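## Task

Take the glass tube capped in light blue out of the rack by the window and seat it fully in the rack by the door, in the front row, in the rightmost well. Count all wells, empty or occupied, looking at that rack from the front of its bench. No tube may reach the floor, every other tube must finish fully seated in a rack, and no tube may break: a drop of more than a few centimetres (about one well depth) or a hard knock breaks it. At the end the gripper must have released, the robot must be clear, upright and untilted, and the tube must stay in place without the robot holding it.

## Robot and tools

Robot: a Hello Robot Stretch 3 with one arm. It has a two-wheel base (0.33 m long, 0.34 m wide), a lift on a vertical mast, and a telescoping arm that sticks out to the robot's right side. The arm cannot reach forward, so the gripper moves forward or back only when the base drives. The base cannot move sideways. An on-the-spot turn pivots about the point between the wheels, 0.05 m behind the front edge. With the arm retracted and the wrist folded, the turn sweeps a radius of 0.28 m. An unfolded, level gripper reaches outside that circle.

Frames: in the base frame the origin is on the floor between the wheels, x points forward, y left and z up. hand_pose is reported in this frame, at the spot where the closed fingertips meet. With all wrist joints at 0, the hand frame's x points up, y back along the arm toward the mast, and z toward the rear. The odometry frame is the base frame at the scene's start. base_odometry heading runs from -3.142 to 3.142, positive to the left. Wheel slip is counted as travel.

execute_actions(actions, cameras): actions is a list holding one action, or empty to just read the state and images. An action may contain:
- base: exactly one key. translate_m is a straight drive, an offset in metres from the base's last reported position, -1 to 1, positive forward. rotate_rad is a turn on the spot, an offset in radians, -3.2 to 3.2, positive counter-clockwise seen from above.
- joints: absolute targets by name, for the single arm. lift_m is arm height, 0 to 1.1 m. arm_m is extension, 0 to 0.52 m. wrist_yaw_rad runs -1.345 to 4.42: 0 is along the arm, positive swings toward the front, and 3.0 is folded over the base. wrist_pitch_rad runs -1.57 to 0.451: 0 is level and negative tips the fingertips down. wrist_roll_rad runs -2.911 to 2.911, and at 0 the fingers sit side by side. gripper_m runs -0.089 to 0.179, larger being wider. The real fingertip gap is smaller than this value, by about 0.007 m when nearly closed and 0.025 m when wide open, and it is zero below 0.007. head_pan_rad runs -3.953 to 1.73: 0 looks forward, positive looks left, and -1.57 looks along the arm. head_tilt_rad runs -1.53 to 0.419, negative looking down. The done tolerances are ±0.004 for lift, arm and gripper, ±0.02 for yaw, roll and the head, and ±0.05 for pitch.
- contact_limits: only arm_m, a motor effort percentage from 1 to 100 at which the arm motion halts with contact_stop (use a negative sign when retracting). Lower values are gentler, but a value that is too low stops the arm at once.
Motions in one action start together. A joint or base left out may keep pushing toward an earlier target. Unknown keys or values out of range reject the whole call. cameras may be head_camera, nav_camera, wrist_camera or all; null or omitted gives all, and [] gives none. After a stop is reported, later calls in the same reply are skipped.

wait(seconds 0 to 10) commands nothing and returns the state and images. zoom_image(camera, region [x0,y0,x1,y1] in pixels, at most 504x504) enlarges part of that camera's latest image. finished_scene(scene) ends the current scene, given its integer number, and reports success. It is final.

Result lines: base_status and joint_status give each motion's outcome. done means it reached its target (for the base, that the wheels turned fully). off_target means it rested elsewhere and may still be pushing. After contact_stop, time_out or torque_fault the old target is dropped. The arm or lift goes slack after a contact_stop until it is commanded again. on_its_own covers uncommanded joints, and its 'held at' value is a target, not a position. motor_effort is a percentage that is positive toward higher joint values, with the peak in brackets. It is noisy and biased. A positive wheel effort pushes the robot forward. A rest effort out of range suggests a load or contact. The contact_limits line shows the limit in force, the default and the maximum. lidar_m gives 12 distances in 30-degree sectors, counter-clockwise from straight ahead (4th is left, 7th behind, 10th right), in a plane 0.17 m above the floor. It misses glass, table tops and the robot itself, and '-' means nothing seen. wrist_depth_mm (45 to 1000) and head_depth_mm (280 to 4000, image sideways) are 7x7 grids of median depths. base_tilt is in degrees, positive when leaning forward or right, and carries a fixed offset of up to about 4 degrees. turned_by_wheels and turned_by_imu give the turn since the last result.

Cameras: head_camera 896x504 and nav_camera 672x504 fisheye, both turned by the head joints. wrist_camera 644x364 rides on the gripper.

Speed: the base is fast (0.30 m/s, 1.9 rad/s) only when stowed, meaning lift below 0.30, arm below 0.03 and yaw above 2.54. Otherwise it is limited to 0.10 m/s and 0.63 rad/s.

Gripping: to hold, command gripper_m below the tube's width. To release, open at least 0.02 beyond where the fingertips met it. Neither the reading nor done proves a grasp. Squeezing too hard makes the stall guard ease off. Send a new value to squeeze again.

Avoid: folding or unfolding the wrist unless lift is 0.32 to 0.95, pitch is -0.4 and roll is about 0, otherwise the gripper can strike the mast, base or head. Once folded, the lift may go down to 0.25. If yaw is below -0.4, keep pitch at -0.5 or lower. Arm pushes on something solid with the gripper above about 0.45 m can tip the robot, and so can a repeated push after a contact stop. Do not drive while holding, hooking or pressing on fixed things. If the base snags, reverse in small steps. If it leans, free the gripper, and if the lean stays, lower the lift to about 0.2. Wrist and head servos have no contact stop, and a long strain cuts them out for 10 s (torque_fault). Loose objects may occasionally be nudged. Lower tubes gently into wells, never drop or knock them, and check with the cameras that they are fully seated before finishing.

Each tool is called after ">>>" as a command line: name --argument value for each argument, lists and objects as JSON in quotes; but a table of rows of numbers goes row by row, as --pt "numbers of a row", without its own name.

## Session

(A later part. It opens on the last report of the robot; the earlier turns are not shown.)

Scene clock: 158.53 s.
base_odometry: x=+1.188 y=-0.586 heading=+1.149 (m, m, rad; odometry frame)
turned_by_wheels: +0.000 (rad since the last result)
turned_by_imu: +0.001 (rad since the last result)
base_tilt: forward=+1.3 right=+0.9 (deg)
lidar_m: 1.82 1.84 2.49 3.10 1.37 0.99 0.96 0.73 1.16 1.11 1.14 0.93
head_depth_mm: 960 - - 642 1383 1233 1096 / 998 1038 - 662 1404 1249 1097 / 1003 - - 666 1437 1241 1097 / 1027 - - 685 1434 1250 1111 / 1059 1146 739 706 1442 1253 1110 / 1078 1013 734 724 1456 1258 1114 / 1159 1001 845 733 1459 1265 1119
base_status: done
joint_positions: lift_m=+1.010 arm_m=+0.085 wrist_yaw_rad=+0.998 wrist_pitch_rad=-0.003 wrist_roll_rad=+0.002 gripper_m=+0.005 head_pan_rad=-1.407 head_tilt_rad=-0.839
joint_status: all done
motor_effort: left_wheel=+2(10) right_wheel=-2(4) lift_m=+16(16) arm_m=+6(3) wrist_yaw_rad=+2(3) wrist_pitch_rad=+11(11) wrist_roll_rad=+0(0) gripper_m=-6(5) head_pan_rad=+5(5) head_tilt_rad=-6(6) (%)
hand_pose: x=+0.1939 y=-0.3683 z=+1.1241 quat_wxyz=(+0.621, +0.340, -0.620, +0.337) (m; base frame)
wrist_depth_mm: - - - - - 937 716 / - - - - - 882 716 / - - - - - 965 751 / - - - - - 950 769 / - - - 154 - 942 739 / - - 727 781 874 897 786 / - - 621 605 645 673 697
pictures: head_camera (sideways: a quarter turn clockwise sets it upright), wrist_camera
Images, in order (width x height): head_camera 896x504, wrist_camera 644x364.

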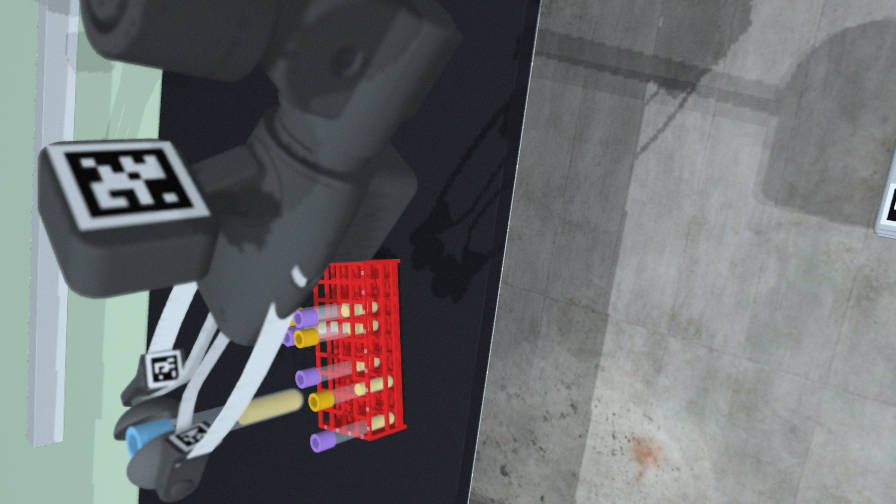

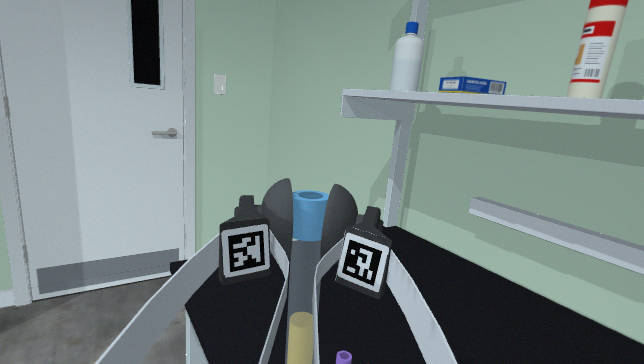

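>>> execute_actions --actions '[{"joints":{"lift_m":1.05}}]' --cameras '[]'

>>> execute_actions --actions '[{"base":{"translate_m":-0.118},"joints":{"arm_m":0.1}}]' --cameras '[]'

>>> execute_actions --actions '[{"joints":{"lift_m":0.98}}]' --cameras '["head_camera","wrist_camera"]'

Scene clock: 161.07 s.
base_odometry: x=+1.188 y=-0.586 heading=+1.149 (m, m, rad; odometry frame)
turned_by_wheels: +0.000 (rad since the last result)
turned_by_imu: +0.000 (rad since the last result)
base_tilt: forward=+1.2 right=+1.0 (deg)
lidar_m: 1.83 1.84 2.48 3.10 1.37 0.99 0.96 0.73 1.16 1.11 1.14 0.94
head_depth_mm: 982 - - 676 1384 1234 1096 / 1001 - 770 679 1394 1238 1095 / - - 778 682 1431 1251 1099 / - - 777 686 1436 1257 1104 / 1047 987 744 707 1448 1259 1111 / 1060 1008 753 728 1446 1255 1117 / 1101 1072 845 733 1460 1270 1120
base_status: not commanded
joint_positions: lift_m=+1.050 arm_m=+0.085 wrist_yaw_rad=+0.998 wrist_pitch_rad=-0.003 wrist_roll_rad=+0.002 gripper_m=+0.005 head_pan_rad=-1.407 head_tilt_rad=-0.839
joint_status: all done
motor_effort: left_wheel=+2(2) right_wheel=-1(2) lift_m=+25(27) arm_m=+6(6) wrist_yaw_rad=+2(2) wrist_pitch_rad=+11(11) wrist_roll_rad=+0(0) gripper_m=-6(6) head_pan_rad=+4(4) head_tilt_rad=-7(6) (%)
hand_pose: x=+0.1939 y=-0.3683 z=+1.1635 quat_wxyz=(+0.621, +0.340, -0.620, +0.337) (m; base frame)
wrist_depth_mm: - - - - - 942 717 / - - - - - 907 715 / - - - - - 891 729 / - - - - - 939 787 / - - - 154 - 944 761 / - - 781 848 921 911 781 / - - 666 659 710 737 767
pictures: none
No camera images: the call's "cameras" was empty. Leave "cameras" out to get every camera's image.

Scene clock: 163.20 s.
base_odometry: x=+1.140 y=-0.693 heading=+1.149 (m, m, rad; odometry frame)
turned_by_wheels: +0.000 (rad since the last result)
turned_by_imu: +0.000 (rad since the last result)
base_tilt: forward=+1.2 right=+0.9 (deg)
lidar_m: 1.94 1.96 2.64 2.79 1.20 0.87 0.84 0.67 0.65 1.11 1.14 1.04
head_depth_mm: 1035 - 758 673 1395 1243 1095 / 990 - 792 680 1399 1235 1102 / - - 778 681 1437 1252 1103 / - - 807 701 1430 1255 1108 / 1050 987 833 706 1437 1258 1111 / 1058 1012 756 728 1441 1243 1112 / 1057 1075 754 732 1456 1262 1112
base_status: done
joint_positions: lift_m=+1.050 arm_m=+0.100 wrist_yaw_rad=+0.998 wrist_pitch_rad=-0.003 wrist_roll_rad=+0.002 gripper_m=+0.005 head_pan_rad=-1.407 head_tilt_rad=-0.839
joint_status: all done
motor_effort: left_wheel=+1(5) right_wheel=-1(6) lift_m=+25(25) arm_m=+6(8) wrist_yaw_rad=+2(2) wrist_pitch_rad=+11(11) wrist_roll_rad=+0(0) gripper_m=-6(6) head_pan_rad=+5(5) head_tilt_rad=-6(6) (%)
hand_pose: x=+0.1939 y=-0.3833 z=+1.1635 quat_wxyz=(+0.621, +0.340, -0.620, +0.337) (m; base frame)
wrist_depth_mm: - - - - - 913 753 / - - - - - 883 771 / - - - - - 886 737 / - - - - - 943 777 / - - - 154 - 913 753 / - - 791 848 917 902 755 / - - 659 637 694 725 744
pictures: none
No camera images: the call's "cameras" was empty. Leave "cameras" out to get every camera's image.

Scene clock: 164.67 s.
base_odometry: x=+1.140 y=-0.693 heading=+1.149 (m, m, rad; odometry frame)
turned_by_wheels: +0.000 (rad since the last result)
turned_by_imu: +0.000 (rad since the last result)
base_tilt: forward=+1.3 right=+0.9 (deg)
lidar_m: 1.94 1.96 2.64 2.79 1.19 0.87 0.84 0.67 0.64 1.11 1.14 1.04
head_depth_mm: 971 1106 - 643 1385 1233 1095 / 994 1036 871 646 1400 1239 1100 / 1010 - - 664 1435 1254 1100 / 1039 - - 685 1443 1246 1115 / 1061 1112 788 704 1446 1252 1105 / 1143 1164 748 727 1442 1258 1119 / 1166 1102 753 731 1461 1261 1110
base_status: not commanded
joint_positions: lift_m=+0.980 arm_m=+0.100 wrist_yaw_rad=+0.998 wrist_pitch_rad=-0.003 wrist_roll_rad=+0.002 gripper_m=+0.005 head_pan_rad=-1.407 head_tilt_rad=-0.839
joint_status: all done
motor_effort: left_wheel=+2(2) right_wheel=-2(2) lift_m=+15(19) arm_m=+6(5) wrist_yaw_rad=+2(2) wrist_pitch_rad=+11(11) wrist_roll_rad=+0(0) gripper_m=-5(4) head_pan_rad=+4(5) head_tilt_rad=-6(6) (%)
hand_pose: x=+0.1939 y=-0.3833 z=+1.0941 quat_wxyz=(+0.621, +0.340, -0.620, +0.337) (m; base frame)
wrist_depth_mm: - - - - - 921 749 / - - - - 956 683 589 / - - - - - 933 745 / - - - - - 912 771 / - - - 154 - 938 741 / - - 672 721 784 820 757 / - - 588 476 569 623 650
pictures: head_camera (sideways: a quarter turn clockwise sets it upright), wrist_camera
Images, in order (width x height): head_camera 896x504, wrist_camera 644x364.

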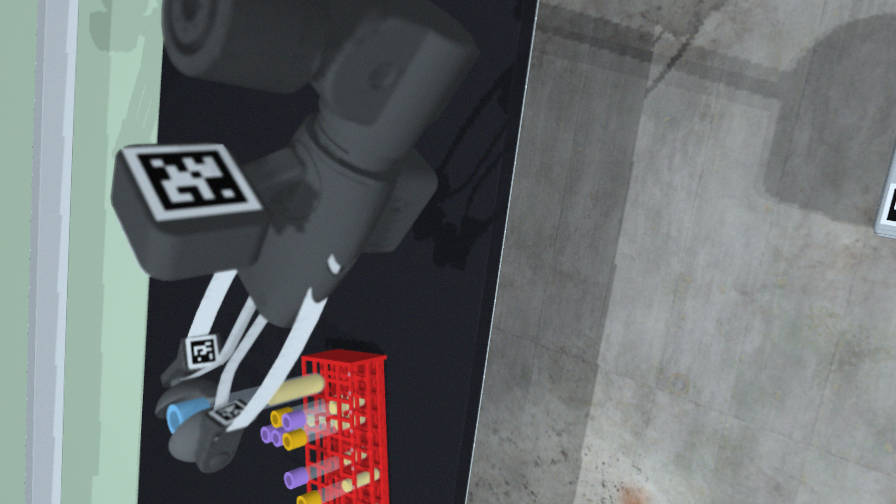

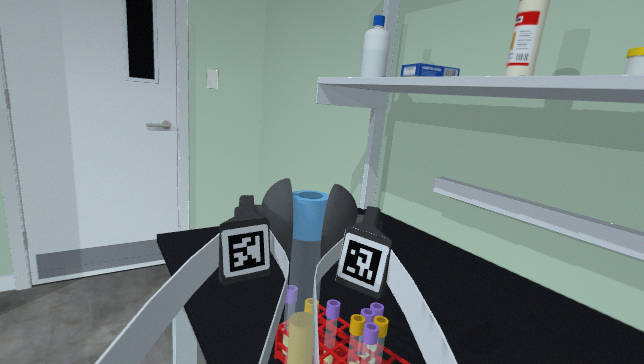

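>>> zoom_image --camera "head_camera" --region '[250, 330, 420, 500]'

Region (250, 330, 420, 500) of head_camera's 896x504 image, scaled by 2.965, with more detail than that image has.

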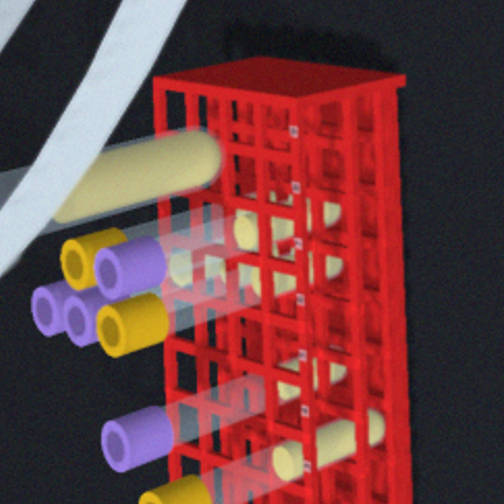

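>>> execute_actions --actions '[{"joints":{"lift_m":0.962}}]' --cameras '["head_camera"]'

>>> zoom_image --camera "head_camera" --region '[250, 330, 420, 500]'

Scene clock: 167.63 s.
base_odometry: x=+1.140 y=-0.693 heading=+1.149 (m, m, rad; odometry frame)
turned_by_wheels: +0.000 (rad since the last result)
turned_by_imu: +0.000 (rad since the last result)
base_tilt: forward=+1.3 right=+1.0 (deg)
lidar_m: 1.94 1.96 2.64 2.78 1.20 0.87 0.84 0.67 0.65 1.11 1.14 1.04
head_depth_mm: 975 1078 - - 1398 1239 1091 / 999 1036 862 647 1403 1240 1106 / 1019 1149 - 650 1433 1247 1101 / 1039 1140 - 685 1440 1248 1111 / 1063 1106 788 707 1443 1254 1105 / 1136 1162 746 729 1439 1254 1108 / 1168 1099 754 732 1459 1260 1120
base_status: not commanded
joint_positions: lift_m=+0.962 arm_m=+0.100 wrist_yaw_rad=+0.998 wrist_pitch_rad=-0.003 wrist_roll_rad=+0.002 gripper_m=+0.005 head_pan_rad=-1.407 head_tilt_rad=-0.839
joint_status: all done
motor_effort: left_wheel=+2(2) right_wheel=-2(2) lift_m=+16(18) arm_m=+6(6) wrist_yaw_rad=+2(2) wrist_pitch_rad=+11(11) wrist_roll_rad=+0(0) gripper_m=-6(6) head_pan_rad=+5(6) head_tilt_rad=-6(6) (%)
hand_pose: x=+0.1939 y=-0.3833 z=+1.0761 quat_wxyz=(+0.621, +0.340, -0.620, +0.337) (m; base frame)
wrist_depth_mm: - - - - - 906 750 / - - - - - 742 616 / - - - - - 944 775 / - - - - - 900 754 / - - 972 155 - 956 732 / - - 641 678 750 773 767 / - - 556 477 537 586 614
pictures: head_camera (sideways: a quarter turn clockwise sets it upright)
Images, in order (width x height): head_camera 896x504.

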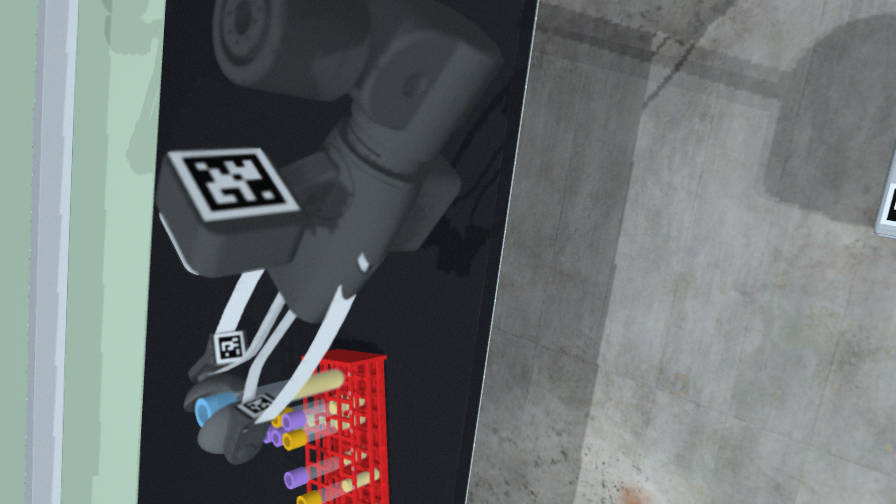

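Region (250, 330, 420, 500) of head_camera's 896x504 image, scaled by 2.965, with more detail than that image has.

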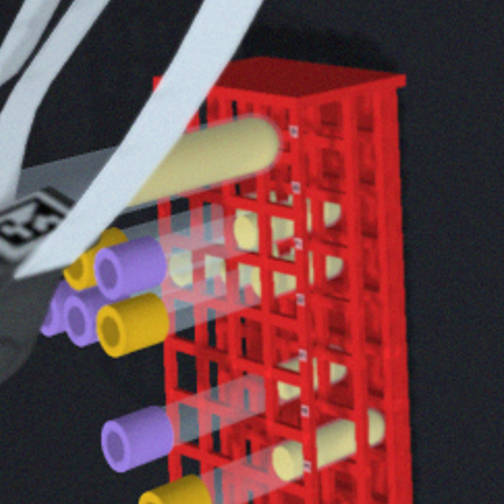

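>>> execute_actions --actions '[{"base":{"translate_m":0.055},"joints":{"arm_m":0.225}}]' --cameras '["head_camera","wrist_camera"]'

Scene clock: 174.90 s.
base_odometry: x=+1.162 y=-0.643 heading=+1.149 (m, m, rad; odometry frame)
turned_by_wheels: +0.000 (rad since the last result)
turned_by_imu: +0.001 (rad since the last result)
base_tilt: forward=+1.2 right=+1.0 (deg)
lidar_m: 1.89 1.90 2.58 2.78 1.28 0.93 0.89 0.69 0.71 1.11 1.14 0.99
head_depth_mm: 952 - 780 674 1393 1232 1095 / 990 1081 795 679 1392 1239 1098 / 992 - 800 681 1427 1248 1099 / 1039 982 829 701 1438 1247 1108 / 1054 987 809 704 1449 1245 1113 / 1072 1070 741 729 1442 1264 1112 / 1173 1083 794 730 1448 1265 1112
base_status: done
joint_positions: lift_m=+0.962 arm_m=+0.225 wrist_yaw_rad=+0.999 wrist_pitch_rad=-0.003 wrist_roll_rad=+0.002 gripper_m=+0.005 head_pan_rad=-1.407 head_tilt_rad=-0.839
joint_status: all done
motor_effort: left_wheel=+1(9) right_wheel=-1(3) lift_m=+16(16) arm_m=+6(6) wrist_yaw_rad=+1(2) wrist_pitch_rad=+11(11) wrist_roll_rad=+0(0) gripper_m=-6(5) head_pan_rad=+5(5) head_tilt_rad=-7(7) (%)
hand_pose: x=+0.1940 y=-0.5082 z=+1.0761 quat_wxyz=(+0.621, +0.340, -0.620, +0.337) (m; base frame)
wrist_depth_mm: - - - - 988 728 632 / - - - - 800 613 500 / - - - - - 804 652 / - - - - - 784 668 / - - - 155 984 798 630 / - 687 635 692 744 767 668 / - 536 523 530 575 579 622
pictures: head_camera (sideways: a quarter turn clockwise sets it upright), wrist_camera
Images, in order (width x height): head_camera 896x504, wrist_camera 644x364.

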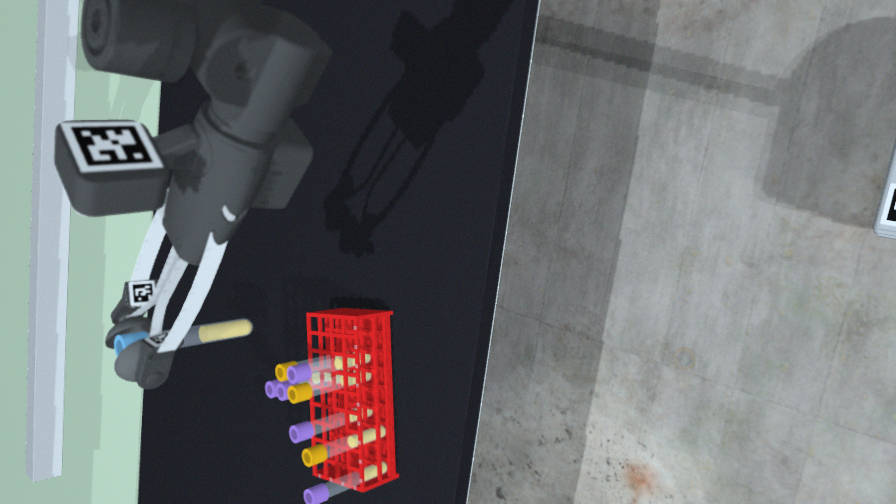

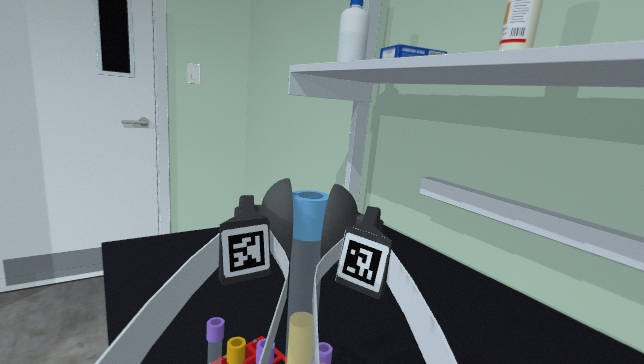

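>>> execute_actions --actions '[{"joints":{"lift_m":0.90}}]' --cameras '["head_camera","wrist_camera"]'

>>> zoom_image --camera "head_camera" --region '[250, 280, 420, 450]'

Scene clock: 176.73 s.
base_odometry: x=+1.162 y=-0.643 heading=+1.149 (m, m, rad; odometry frame)
turned_by_wheels: +0.000 (rad since the last result)
turned_by_imu: +0.000 (rad since the last result)
base_tilt: forward=+1.3 right=+0.9 (deg)
lidar_m: 1.89 1.90 2.57 2.79 1.27 0.93 0.89 0.69 0.71 1.11 1.14 0.99
head_depth_mm: 976 1087 - 674 1392 1235 1095 / 994 1077 - 677 1399 1238 1101 / 1021 1144 - 680 1431 1250 1109 / 1040 1095 805 701 1443 1254 1111 / 1068 1110 769 707 1445 1248 1106 / 1084 1072 739 728 1451 1254 1112 / 1169 1081 798 733 1459 1272 1113
base_status: not commanded
joint_positions: lift_m=+0.900 arm_m=+0.225 wrist_yaw_rad=+0.999 wrist_pitch_rad=-0.003 wrist_roll_rad=+0.002 gripper_m=+0.005 head_pan_rad=-1.407 head_tilt_rad=-0.839
joint_status: all done
motor_effort: left_wheel=+3(3) right_wheel=-1(1) lift_m=+15(16) arm_m=+5(6) wrist_yaw_rad=+2(2) wrist_pitch_rad=+11(11) wrist_roll_rad=+0(0) gripper_m=-6(6) head_pan_rad=+5(5) head_tilt_rad=-6(7) (%)
hand_pose: x=+0.1940 y=-0.5082 z=+1.0141 quat_wxyz=(+0.621, +0.340, -0.620, +0.337) (m; base frame)
wrist_depth_mm: - - - - 693 505 460 / - - - - - 802 655 / - - - - - 803 647 / - - - - - 772 636 / - 751 808 155 888 790 667 / - 571 503 569 631 646 639 / - 441 388 345 475 493 512
pictures: head_camera (sideways: a quarter turn clockwise sets it upright), wrist_camera
Images, in order (width x height): head_camera 896x504, wrist_camera 644x364.

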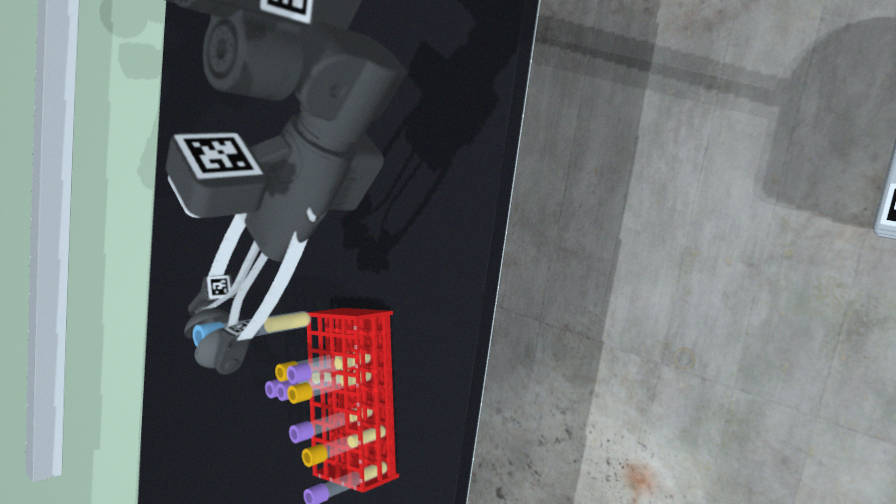

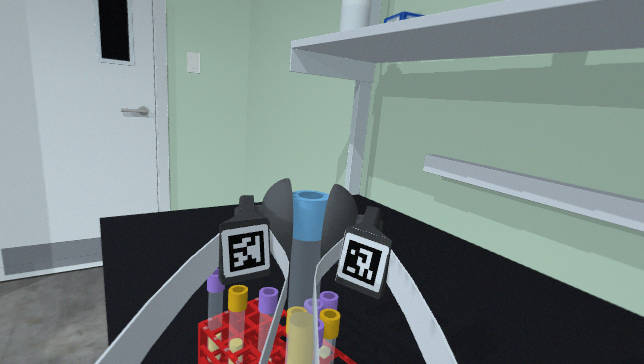

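Region (250, 280, 420, 450) of head_camera's 896x504 image, scaled by 2.965, with more detail than that image has.

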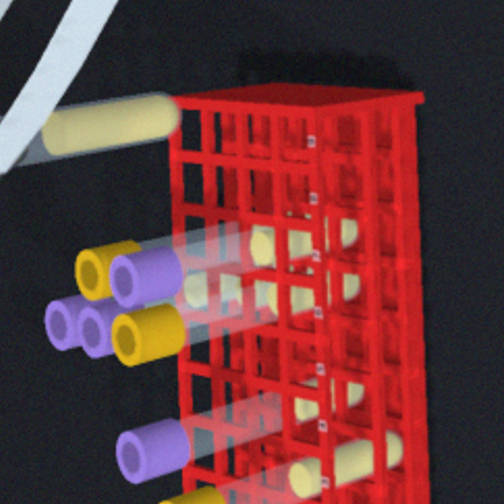

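>>> execute_actions --actions '[{"base":{"translate_m":0.028},"joints":{"arm_m":0.27}}]' --cameras '[]'

>>> execute_actions --actions '[{"joints":{"lift_m":0.86}}]' --cameras '["head_camera","wrist_camera"]'

>>> zoom_image --camera "head_camera" --region '[250, 300, 420, 470]'

Scene clock: 179.73 s.
base_odometry: x=+1.174 y=-0.618 heading=+1.149 (m, m, rad; odometry frame)
turned_by_wheels: +0.000 (rad since the last result)
turned_by_imu: +0.000 (rad since the last result)
base_tilt: forward=+1.3 right=+0.9 (deg)
lidar_m: 1.85 1.87 2.53 2.79 1.31 0.96 0.92 0.71 0.75 1.11 1.14 0.96
head_depth_mm: 976 1106 770 674 1380 1236 1097 / 998 1076 774 678 1390 1245 1095 / 1016 - 777 679 1432 1253 1103 / 1043 1135 827 685 1436 1256 1108 / 1065 1024 764 706 1447 1257 1110 / 1078 1067 750 728 1448 1262 1114 / 1166 1076 822 731 1451 1258 1112
base_status: done
joint_positions: lift_m=+0.900 arm_m=+0.270 wrist_yaw_rad=+0.999 wrist_pitch_rad=-0.003 wrist_roll_rad=+0.002 gripper_m=+0.005 head_pan_rad=-1.407 head_tilt_rad=-0.839
joint_status: all done
motor_effort: left_wheel=+2(10) right_wheel=-1(2) lift_m=+16(16) arm_m=+6(6) wrist_yaw_rad=+2(2) wrist_pitch_rad=+11(11) wrist_roll_rad=+0(0) gripper_m=-6(5) head_pan_rad=+4(5) head_tilt_rad=-7(7) (%)
hand_pose: x=+0.1940 y=-0.5532 z=+1.0141 quat_wxyz=(+0.621, +0.340, -0.620, +0.337) (m; base frame)
wrist_depth_mm: - - - 842 608 498 461 / - - - - 959 750 619 / - - - - 980 758 624 / - - - - - 718 603 / - 723 816 155 882 790 613 / - 537 542 569 616 644 621 / - 426 332 441 475 495 515
pictures: none
No camera images: the call's "cameras" was empty. Leave "cameras" out to get every camera's image.

Scene clock: 180.90 s.
base_odometry: x=+1.174 y=-0.618 heading=+1.149 (m, m, rad; odometry frame)
turned_by_wheels: +0.000 (rad since the last result)
turned_by_imu: +0.000 (rad since the last result)
base_tilt: forward=+1.3 right=+1.0 (deg)
lidar_m: 1.86 1.88 2.53 2.80 1.32 0.96 0.92 0.71 0.74 1.11 1.14 0.97
head_depth_mm: 973 1067 - 672 1390 1237 1093 / 997 1077 871 679 1401 1238 1099 / 1020 1091 - 681 1443 1252 1101 / 1041 1068 805 686 1449 1254 1104 / 1068 1105 746 704 1450 1259 1113 / 1077 1068 745 726 1451 1261 1114 / 1168 1078 820 733 1457 1270 1118
base_status: not commanded
joint_positions: lift_m=+0.860 arm_m=+0.270 wrist_yaw_rad=+0.999 wrist_pitch_rad=-0.003 wrist_roll_rad=+0.002 gripper_m=+0.005 head_pan_rad=-1.407 head_tilt_rad=-0.839
joint_status: all done
motor_effort: left_wheel=+2(2) right_wheel=-1(1) lift_m=+15(16) arm_m=+6(6) wrist_yaw_rad=+2(2) wrist_pitch_rad=+11(11) wrist_roll_rad=+0(0) gripper_m=-6(5) head_pan_rad=+5(4) head_tilt_rad=-6(7) (%)
hand_pose: x=+0.1940 y=-0.5532 z=+0.9741 quat_wxyz=(+0.621, +0.340, -0.620, +0.337) (m; base frame)
wrist_depth_mm: - - - 873 727 655 578 / - - - - 960 760 609 / - - - - 976 771 618 / - - - - - 727 594 / - 637 702 155 768 734 626 / - 468 346 492 538 557 590 / - 346 319 370 410 432 445
pictures: head_camera (sideways: a quarter turn clockwise sets it upright), wrist_camera
Images, in order (width x height): head_camera 896x504, wrist_camera 644x364.

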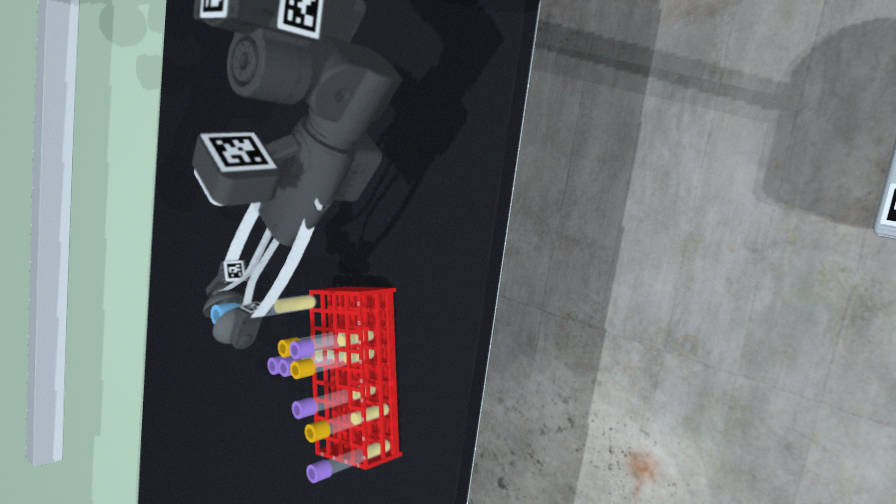

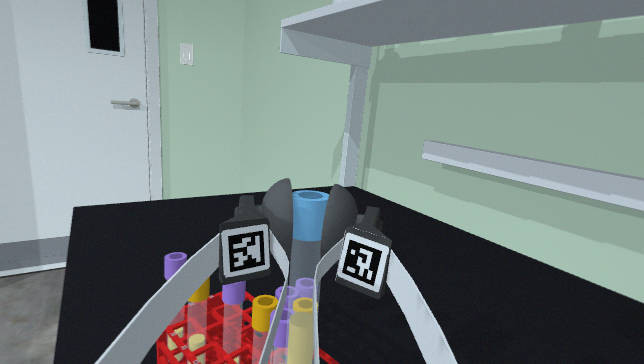

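Region (250, 300, 420, 470) of head_camera's 896x504 image, scaled by 2.965, with more detail than that image has.

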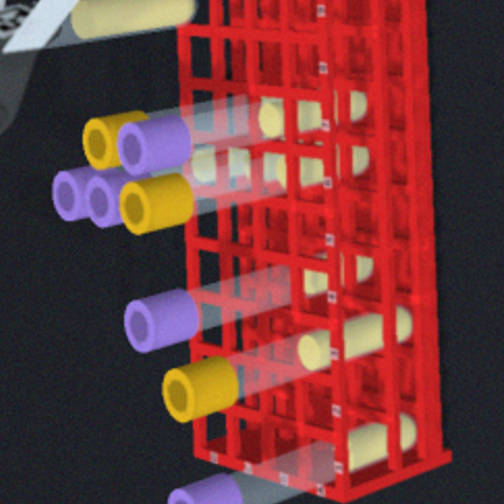

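>>> execute_actions --actions '[{"joints":{"arm_m":0.303,"wrist_yaw_rad":1.04}}]' --cameras '[]'

>>> execute_actions --actions '[{"joints":{"lift_m":0.828}}]' --cameras '["head_camera","wrist_camera"]'

>>> zoom_image --camera "head_camera" --region '[270, 250, 410, 390]'

Scene clock: 183.17 s.
base_odometry: x=+1.174 y=-0.618 heading=+1.149 (m, m, rad; odometry frame)
turned_by_wheels: +0.000 (rad since the last result)
turned_by_imu: +0.000 (rad since the last result)
base_tilt: forward=+1.3 right=+0.9 (deg)
lidar_m: 1.86 1.87 2.53 2.80 1.31 0.95 0.92 0.71 0.74 1.11 1.14 0.96
head_depth_mm: 976 1097 766 675 1388 1237 1090 / 993 1079 764 679 1392 1249 1096 / 1017 1135 779 680 1428 1250 1101 / 1039 1090 807 687 1438 1242 1111 / 1070 1103 764 706 1446 1249 1106 / 1080 1071 746 729 1456 1260 1112 / 1166 1077 821 729 1454 1267 1116
base_status: not commanded
joint_positions: lift_m=+0.860 arm_m=+0.303 wrist_yaw_rad=+1.038 wrist_pitch_rad=-0.003 wrist_roll_rad=+0.002 gripper_m=+0.005 head_pan_rad=-1.407 head_tilt_rad=-0.839
joint_status: all done
motor_effort: left_wheel=+2(3) right_wheel=-2(1) lift_m=+15(16) arm_m=+6(5) wrist_yaw_rad=+2(4) wrist_pitch_rad=+11(11) wrist_roll_rad=+0(0) gripper_m=-6(6) head_pan_rad=+5(4) head_tilt_rad=-6(6) (%)
hand_pose: x=+0.1992 y=-0.5777 z=+0.9741 quat_wxyz=(+0.614, +0.352, -0.614, +0.349) (m; base frame)
wrist_depth_mm: - - - 887 731 667 564 / - - - - 979 749 606 / - - - - 976 744 611 / - - - - - 702 563 / - 635 717 155 766 720 606 / - 444 343 497 537 562 574 / 396 338 279 367 412 427 447
pictures: none
No camera images: the call's "cameras" was empty. Leave "cameras" out to get every camera's image.

Scene clock: 184.27 s.
base_odometry: x=+1.174 y=-0.618 heading=+1.149 (m, m, rad; odometry frame)
turned_by_wheels: +0.000 (rad since the last result)
turned_by_imu: +0.000 (rad since the last result)
base_tilt: forward=+1.4 right=+0.9 (deg)
lidar_m: 1.86 1.88 2.53 2.79 1.31 0.96 0.92 0.71 0.74 1.11 1.14 0.96
head_depth_mm: 975 1064 - 674 1396 1230 1096 / 997 1043 - 676 1398 1250 1093 / 1019 1087 - 679 1432 1244 1100 / 1041 1055 808 685 1433 1249 1109 / 1063 1067 745 706 1434 1256 1108 / 1077 1068 749 727 1442 1255 1111 / 1170 1079 823 731 1449 1271 1115
base_status: not commanded
joint_positions: lift_m=+0.828 arm_m=+0.303 wrist_yaw_rad=+1.038 wrist_pitch_rad=-0.003 wrist_roll_rad=+0.002 gripper_m=+0.005 head_pan_rad=-1.407 head_tilt_rad=-0.839
joint_status: all done
motor_effort: left_wheel=+2(2) right_wheel=-2(1) lift_m=+16(15) arm_m=+6(6) wrist_yaw_rad=+3(2) wrist_pitch_rad=+11(11) wrist_roll_rad=+0(0) gripper_m=-6(6) head_pan_rad=+4(4) head_tilt_rad=-7(7) (%)
hand_pose: x=+0.1992 y=-0.5777 z=+0.9421 quat_wxyz=(+0.614, +0.352, -0.614, +0.349) (m; base frame)
wrist_depth_mm: - - - 928 868 734 601 / - - - - 995 745 599 / - - - - - 705 589 / - - - - 958 754 566 / - 550 629 154 671 705 607 / 454 415 229 421 473 497 517 / 334 300 274 322 362 377 391
pictures: head_camera (sideways: a quarter turn clockwise sets it upright), wrist_camera
Images, in order (width x height): head_camera 896x504, wrist_camera 644x364.

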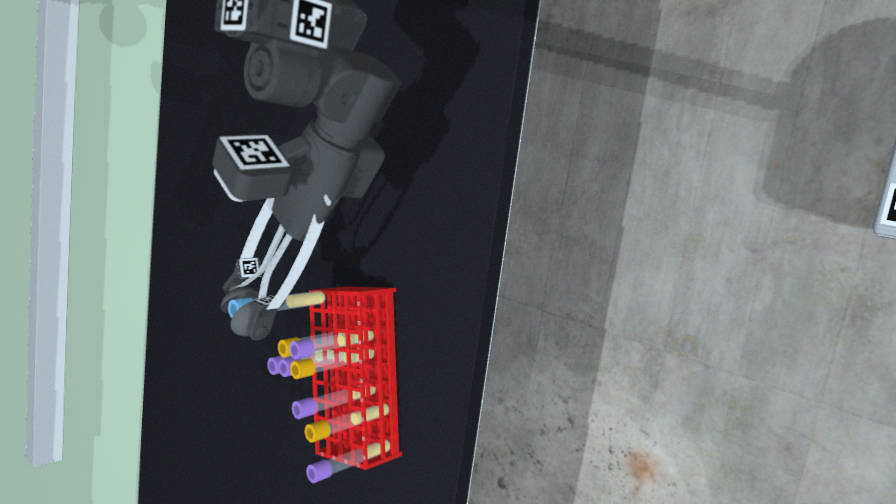

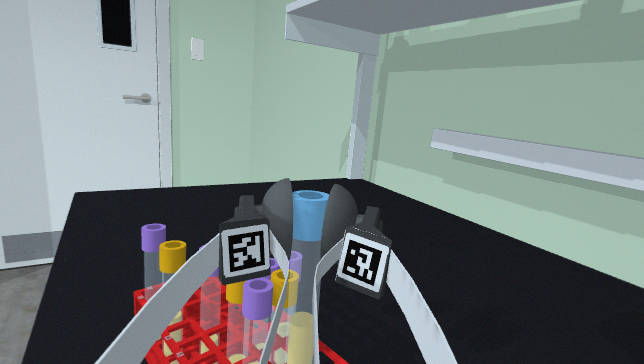

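Region (270, 250, 410, 390) of head_camera's 896x504 image, scaled by 3.600, with more detail than that image has.

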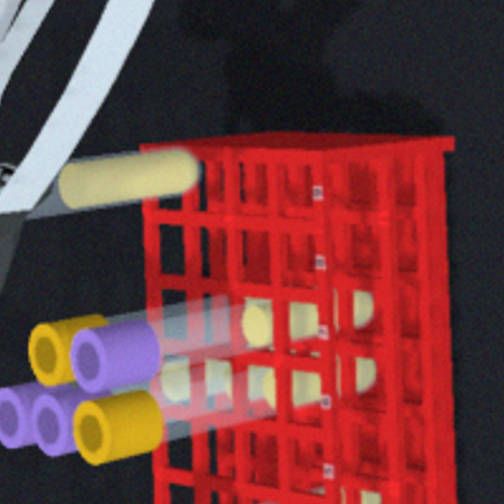

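>>> execute_actions --actions '[{"joints":{"arm_m":0.313,"wrist_yaw_rad":1.11,"lift_m":0.822}}]' --cameras '["head_camera","wrist_camera"]'

>>> zoom_image --camera "head_camera" --region '[270, 250, 410, 390]'

Scene clock: 186.70 s.
base_odometry: x=+1.174 y=-0.618 heading=+1.149 (m, m, rad; odometry frame)
turned_by_wheels: +0.000 (rad since the last result)
turned_by_imu: +0.000 (rad since the last result)
base_tilt: forward=+1.3 right=+0.9 (deg)
lidar_m: 1.85 1.87 2.53 2.78 1.31 0.96 0.92 0.71 0.75 1.11 1.14 0.96
head_depth_mm: 973 1066 - 675 1398 1237 1088 / 998 1040 872 678 1395 1242 1100 / 1021 1086 - 679 1429 1243 1103 / 1043 1056 804 687 1437 1252 1104 / 1070 1062 744 706 1444 1256 1112 / 1079 1064 746 727 1449 1257 1112 / 1168 1080 820 733 1457 1264 1118
base_status: not commanded
joint_positions: lift_m=+0.822 arm_m=+0.313 wrist_yaw_rad=+1.107 wrist_pitch_rad=-0.003 wrist_roll_rad=+0.002 gripper_m=+0.005 head_pan_rad=-1.407 head_tilt_rad=-0.839
joint_status: all done
motor_effort: left_wheel=+2(2) right_wheel=-2(1) lift_m=+16(19) arm_m=+6(6) wrist_yaw_rad=+3(4) wrist_pitch_rad=+11(11) wrist_roll_rad=+0(0) gripper_m=-6(6) head_pan_rad=+4(4) head_tilt_rad=-7(7) (%)
hand_pose: x=+0.2078 y=-0.5720 z=+0.9361 quat_wxyz=(+0.602, +0.373, -0.601, +0.370) (m; base frame)
wrist_depth_mm: - - - - 903 746 614 / - - - - - 785 620 / - - - - - 725 611 / - - - - 973 781 581 / - 512 607 154 665 690 623 / - 406 297 395 464 487 509 / - 308 271 271 352 369 382
pictures: head_camera (sideways: a quarter turn clockwise sets it upright), wrist_camera
Images, in order (width x height): head_camera 896x504, wrist_camera 644x364.

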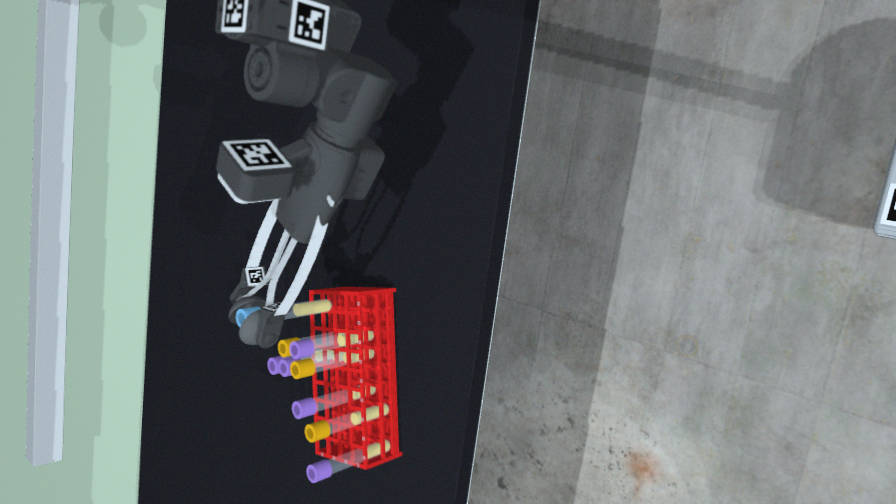

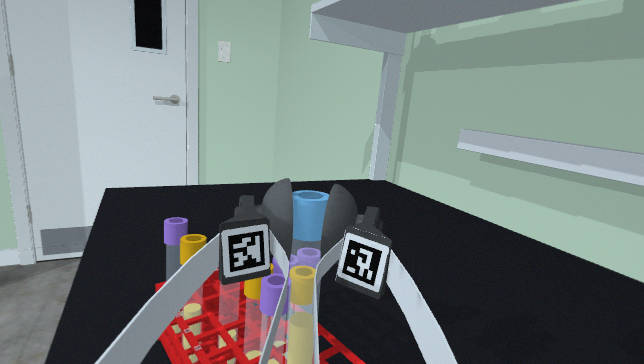

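Region (270, 250, 410, 390) of head_camera's 896x504 image, scaled by 3.600, with more detail than that image has.

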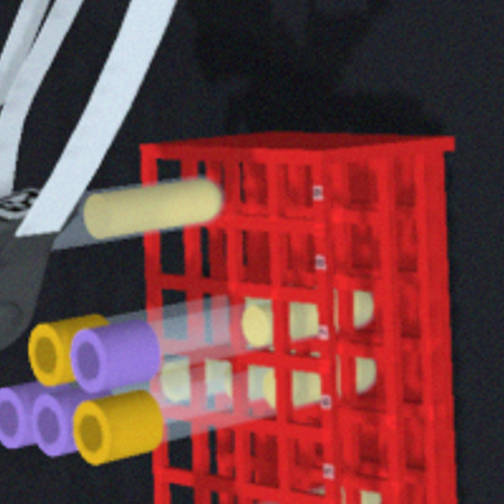

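>>> execute_actions --actions '[{"joints":{"lift_m":0.806}}]' --cameras '["head_camera"]'

>>> zoom_image --camera "head_camera" --region '[270, 250, 410, 390]'

Scene clock: 188.53 s.
base_odometry: x=+1.174 y=-0.618 heading=+1.149 (m, m, rad; odometry frame)
turned_by_wheels: +0.000 (rad since the last result)
turned_by_imu: +0.000 (rad since the last result)
base_tilt: forward=+1.2 right=+1.0 (deg)
lidar_m: 1.86 1.88 2.53 2.78 1.31 0.96 0.92 0.71 0.74 1.11 1.14 0.96
head_depth_mm: 976 1033 - 673 1393 1236 1090 / 992 1034 872 677 1409 1241 1096 / 1020 1043 - 680 1424 1246 1100 / 1040 1053 806 685 1435 1252 1109 / 1066 1061 743 705 1449 1251 1116 / 1082 1073 747 729 1440 1257 1112 / 1163 1078 821 732 1454 1274 1116
base_status: not commanded
joint_positions: lift_m=+0.806 arm_m=+0.313 wrist_yaw_rad=+1.108 wrist_pitch_rad=-0.003 wrist_roll_rad=+0.002 gripper_m=+0.005 head_pan_rad=-1.407 head_tilt_rad=-0.839
joint_status: all done
motor_effort: left_wheel=+2(3) right_wheel=-2(1) lift_m=+15(16) arm_m=+5(6) wrist_yaw_rad=+3(3) wrist_pitch_rad=+11(11) wrist_roll_rad=+0(0) gripper_m=-4(6) head_pan_rad=+5(5) head_tilt_rad=-6(6) (%)
hand_pose: x=+0.2078 y=-0.5720 z=+0.9201 quat_wxyz=(+0.602, +0.373, -0.601, +0.370) (m; base frame)
wrist_depth_mm: - - - - 938 743 624 / - - - - - 769 615 / - - - - - 725 580 / - 796 860 - 962 784 600 / - 484 455 155 608 652 612 / - 371 277 377 431 450 475 / - 291 247 241 328 342 355
pictures: head_camera (sideways: a quarter turn clockwise sets it upright)
Images, in order (width x height): head_camera 896x504.

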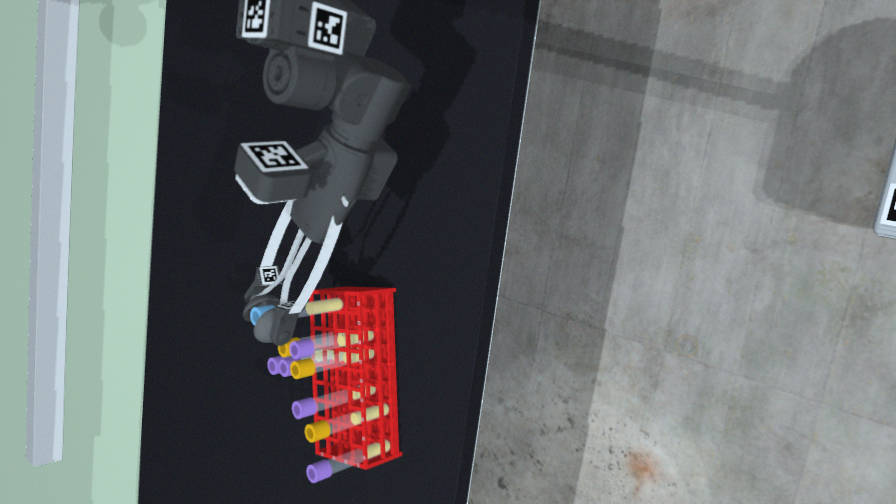

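Region (270, 250, 410, 390) of head_camera's 896x504 image, scaled by 3.600, with more detail than that image has.

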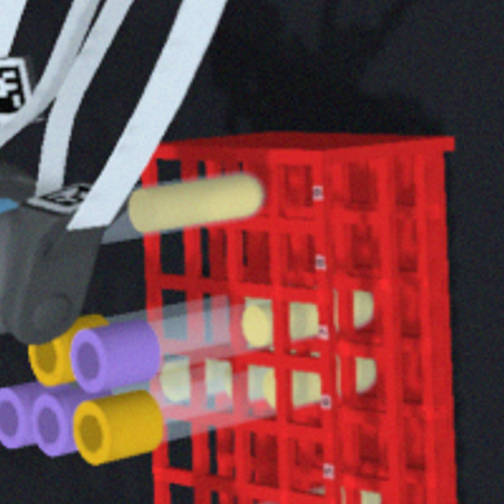

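>>> execute_actions --actions '[{"joints":{"lift_m":0.796}}]'

>>> zoom_image --camera "head_camera" --region '[270,250,410,390]'

Scene clock: 190.97 s.
base_odometry: x=+1.174 y=-0.618 heading=+1.149 (m, m, rad; odometry frame)
turned_by_wheels: +0.000 (rad since the last result)
turned_by_imu: +0.000 (rad since the last result)
base_tilt: forward=+1.2 right=+1.0 (deg)
lidar_m: 1.86 1.87 2.54 2.79 1.31 0.96 0.92 0.71 0.74 1.11 1.14 0.96
head_depth_mm: 973 1031 - 675 1391 1234 1098 / 998 1040 869 668 1401 1237 1094 / 1019 1049 - 678 1423 1248 1099 / 1038 1050 793 684 1441 1256 1110 / 1071 1063 746 707 1448 1253 1107 / 1080 1069 748 725 1450 1261 1107 / 1165 1080 821 732 1454 1268 1113
base_status: not commanded
joint_positions: lift_m=+0.796 arm_m=+0.313 wrist_yaw_rad=+1.108 wrist_pitch_rad=+0.016 wrist_roll_rad=+0.002 gripper_m=+0.005 head_pan_rad=-1.407 head_tilt_rad=-0.839
joint_status: all done
motor_effort: left_wheel=+2(2) right_wheel=-1(1) lift_m=+14(15) arm_m=+6(6) wrist_yaw_rad=+3(2) wrist_pitch_rad=+2(11) wrist_roll_rad=+0(0) gripper_m=-6(5) head_pan_rad=+5(5) head_tilt_rad=-6(7) (%)
hand_pose: x=+0.2082 y=-0.5721 z=+0.9151 quat_wxyz=(+0.598, +0.368, -0.604, +0.376) (m; base frame)
wrist_depth_mm: - - - - 924 755 607 / - - - - 997 782 615 / - - - - - 735 603 / - - - - 976 780 609 / - 485 460 154 625 663 609 / - 371 277 370 432 450 475 / 314 283 241 230 326 340 352
pictures: head_camera (sideways: a quarter turn clockwise sets it upright), nav_camera (sideways: a quarter turn counterclockwise sets it upright), wrist_camera
Images, in order (width x height): head_camera 896x504, nav_camera 672x504, wrist_camera 644x364.

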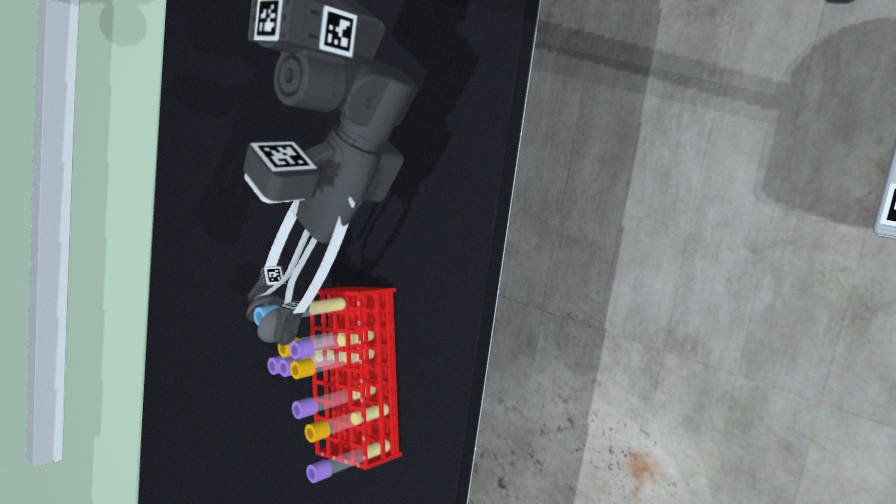

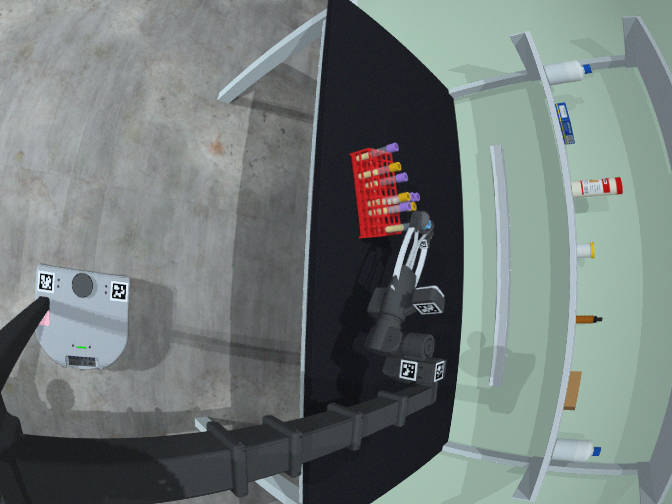

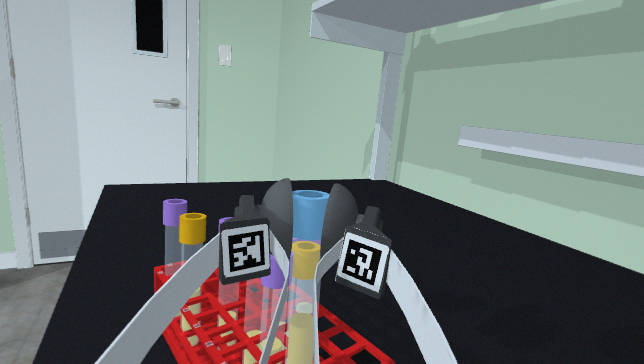

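Region (270, 250, 410, 390) of head_camera's 896x504 image, scaled by 3.600, with more detail than that image has.

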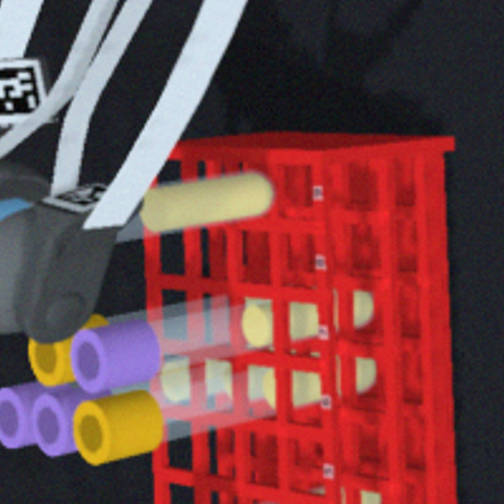

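>>> execute_actions --actions '[{"joints":{"lift_m":0.786}}]' --cameras '["head_camera","wrist_camera"]'

>>> zoom_image --camera "head_camera" --region '[270,250,410,390]'

Scene clock: 192.23 s.
base_odometry: x=+1.174 y=-0.618 heading=+1.149 (m, m, rad; odometry frame)
turned_by_wheels: +0.000 (rad since the last result)
turned_by_imu: +0.000 (rad since the last result)
base_tilt: forward=+1.3 right=+0.9 (deg)
lidar_m: 1.86 1.87 2.53 2.79 1.32 0.96 0.92 0.71 0.74 1.11 1.14 0.96
head_depth_mm: 973 1028 - 673 1385 1237 1094 / 997 1041 873 660 1406 1235 1102 / 1022 1044 - 680 1434 1246 1106 / 1047 1049 804 685 1441 1258 1112 / 1064 1064 742 704 1445 1255 1111 / 1086 1070 749 728 1448 1251 1113 / 1169 1077 824 731 1460 1268 1112
base_status: not commanded
joint_positions: lift_m=+0.786 arm_m=+0.313 wrist_yaw_rad=+1.108 wrist_pitch_rad=+0.032 wrist_roll_rad=+0.002 gripper_m=+0.005 head_pan_rad=-1.407 head_tilt_rad=-0.839
joint_status: all done
motor_effort: left_wheel=+2(2) right_wheel=-2(1) lift_m=+13(15) arm_m=+5(6) wrist_yaw_rad=+3(3) wrist_pitch_rad=-6(7) wrist_roll_rad=+0(0) gripper_m=-6(6) head_pan_rad=+6(5) head_tilt_rad=-6(6) (%)
hand_pose: x=+0.2085 y=-0.5723 z=+0.9093 quat_wxyz=(+0.595, +0.363, -0.607, +0.381) (m; base frame)
wrist_depth_mm: - - - 944 864 740 608 / - - - - 997 771 616 / - - - - - 736 590 / - - - - 950 778 604 / - 504 264 213 625 674 606 / - 362 278 366 433 446 476 / 306 280 237 225 321 335 352
pictures: head_camera (sideways: a quarter turn clockwise sets it upright), wrist_camera
Images, in order (width x height): head_camera 896x504, wrist_camera 644x364.

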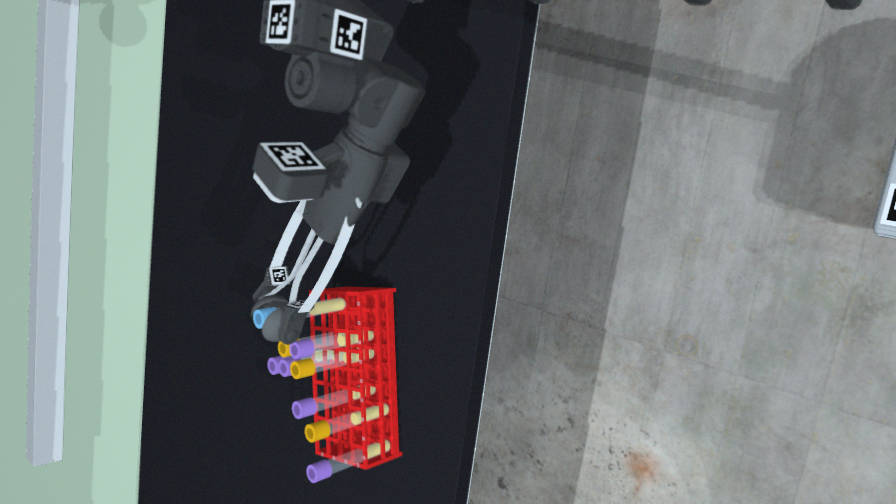

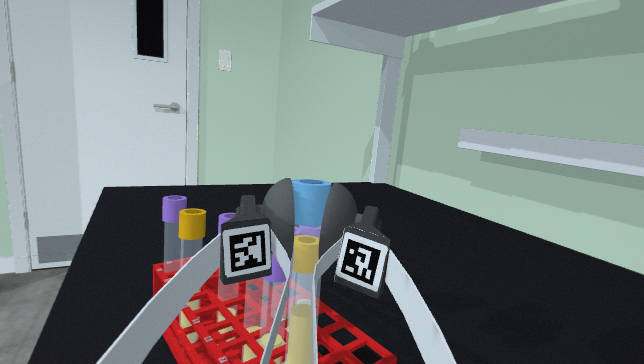

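Region (270, 250, 410, 390) of head_camera's 896x504 image, scaled by 3.600, with more detail than that image has.

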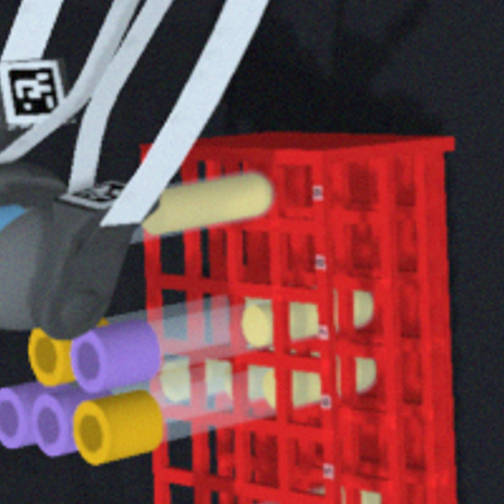

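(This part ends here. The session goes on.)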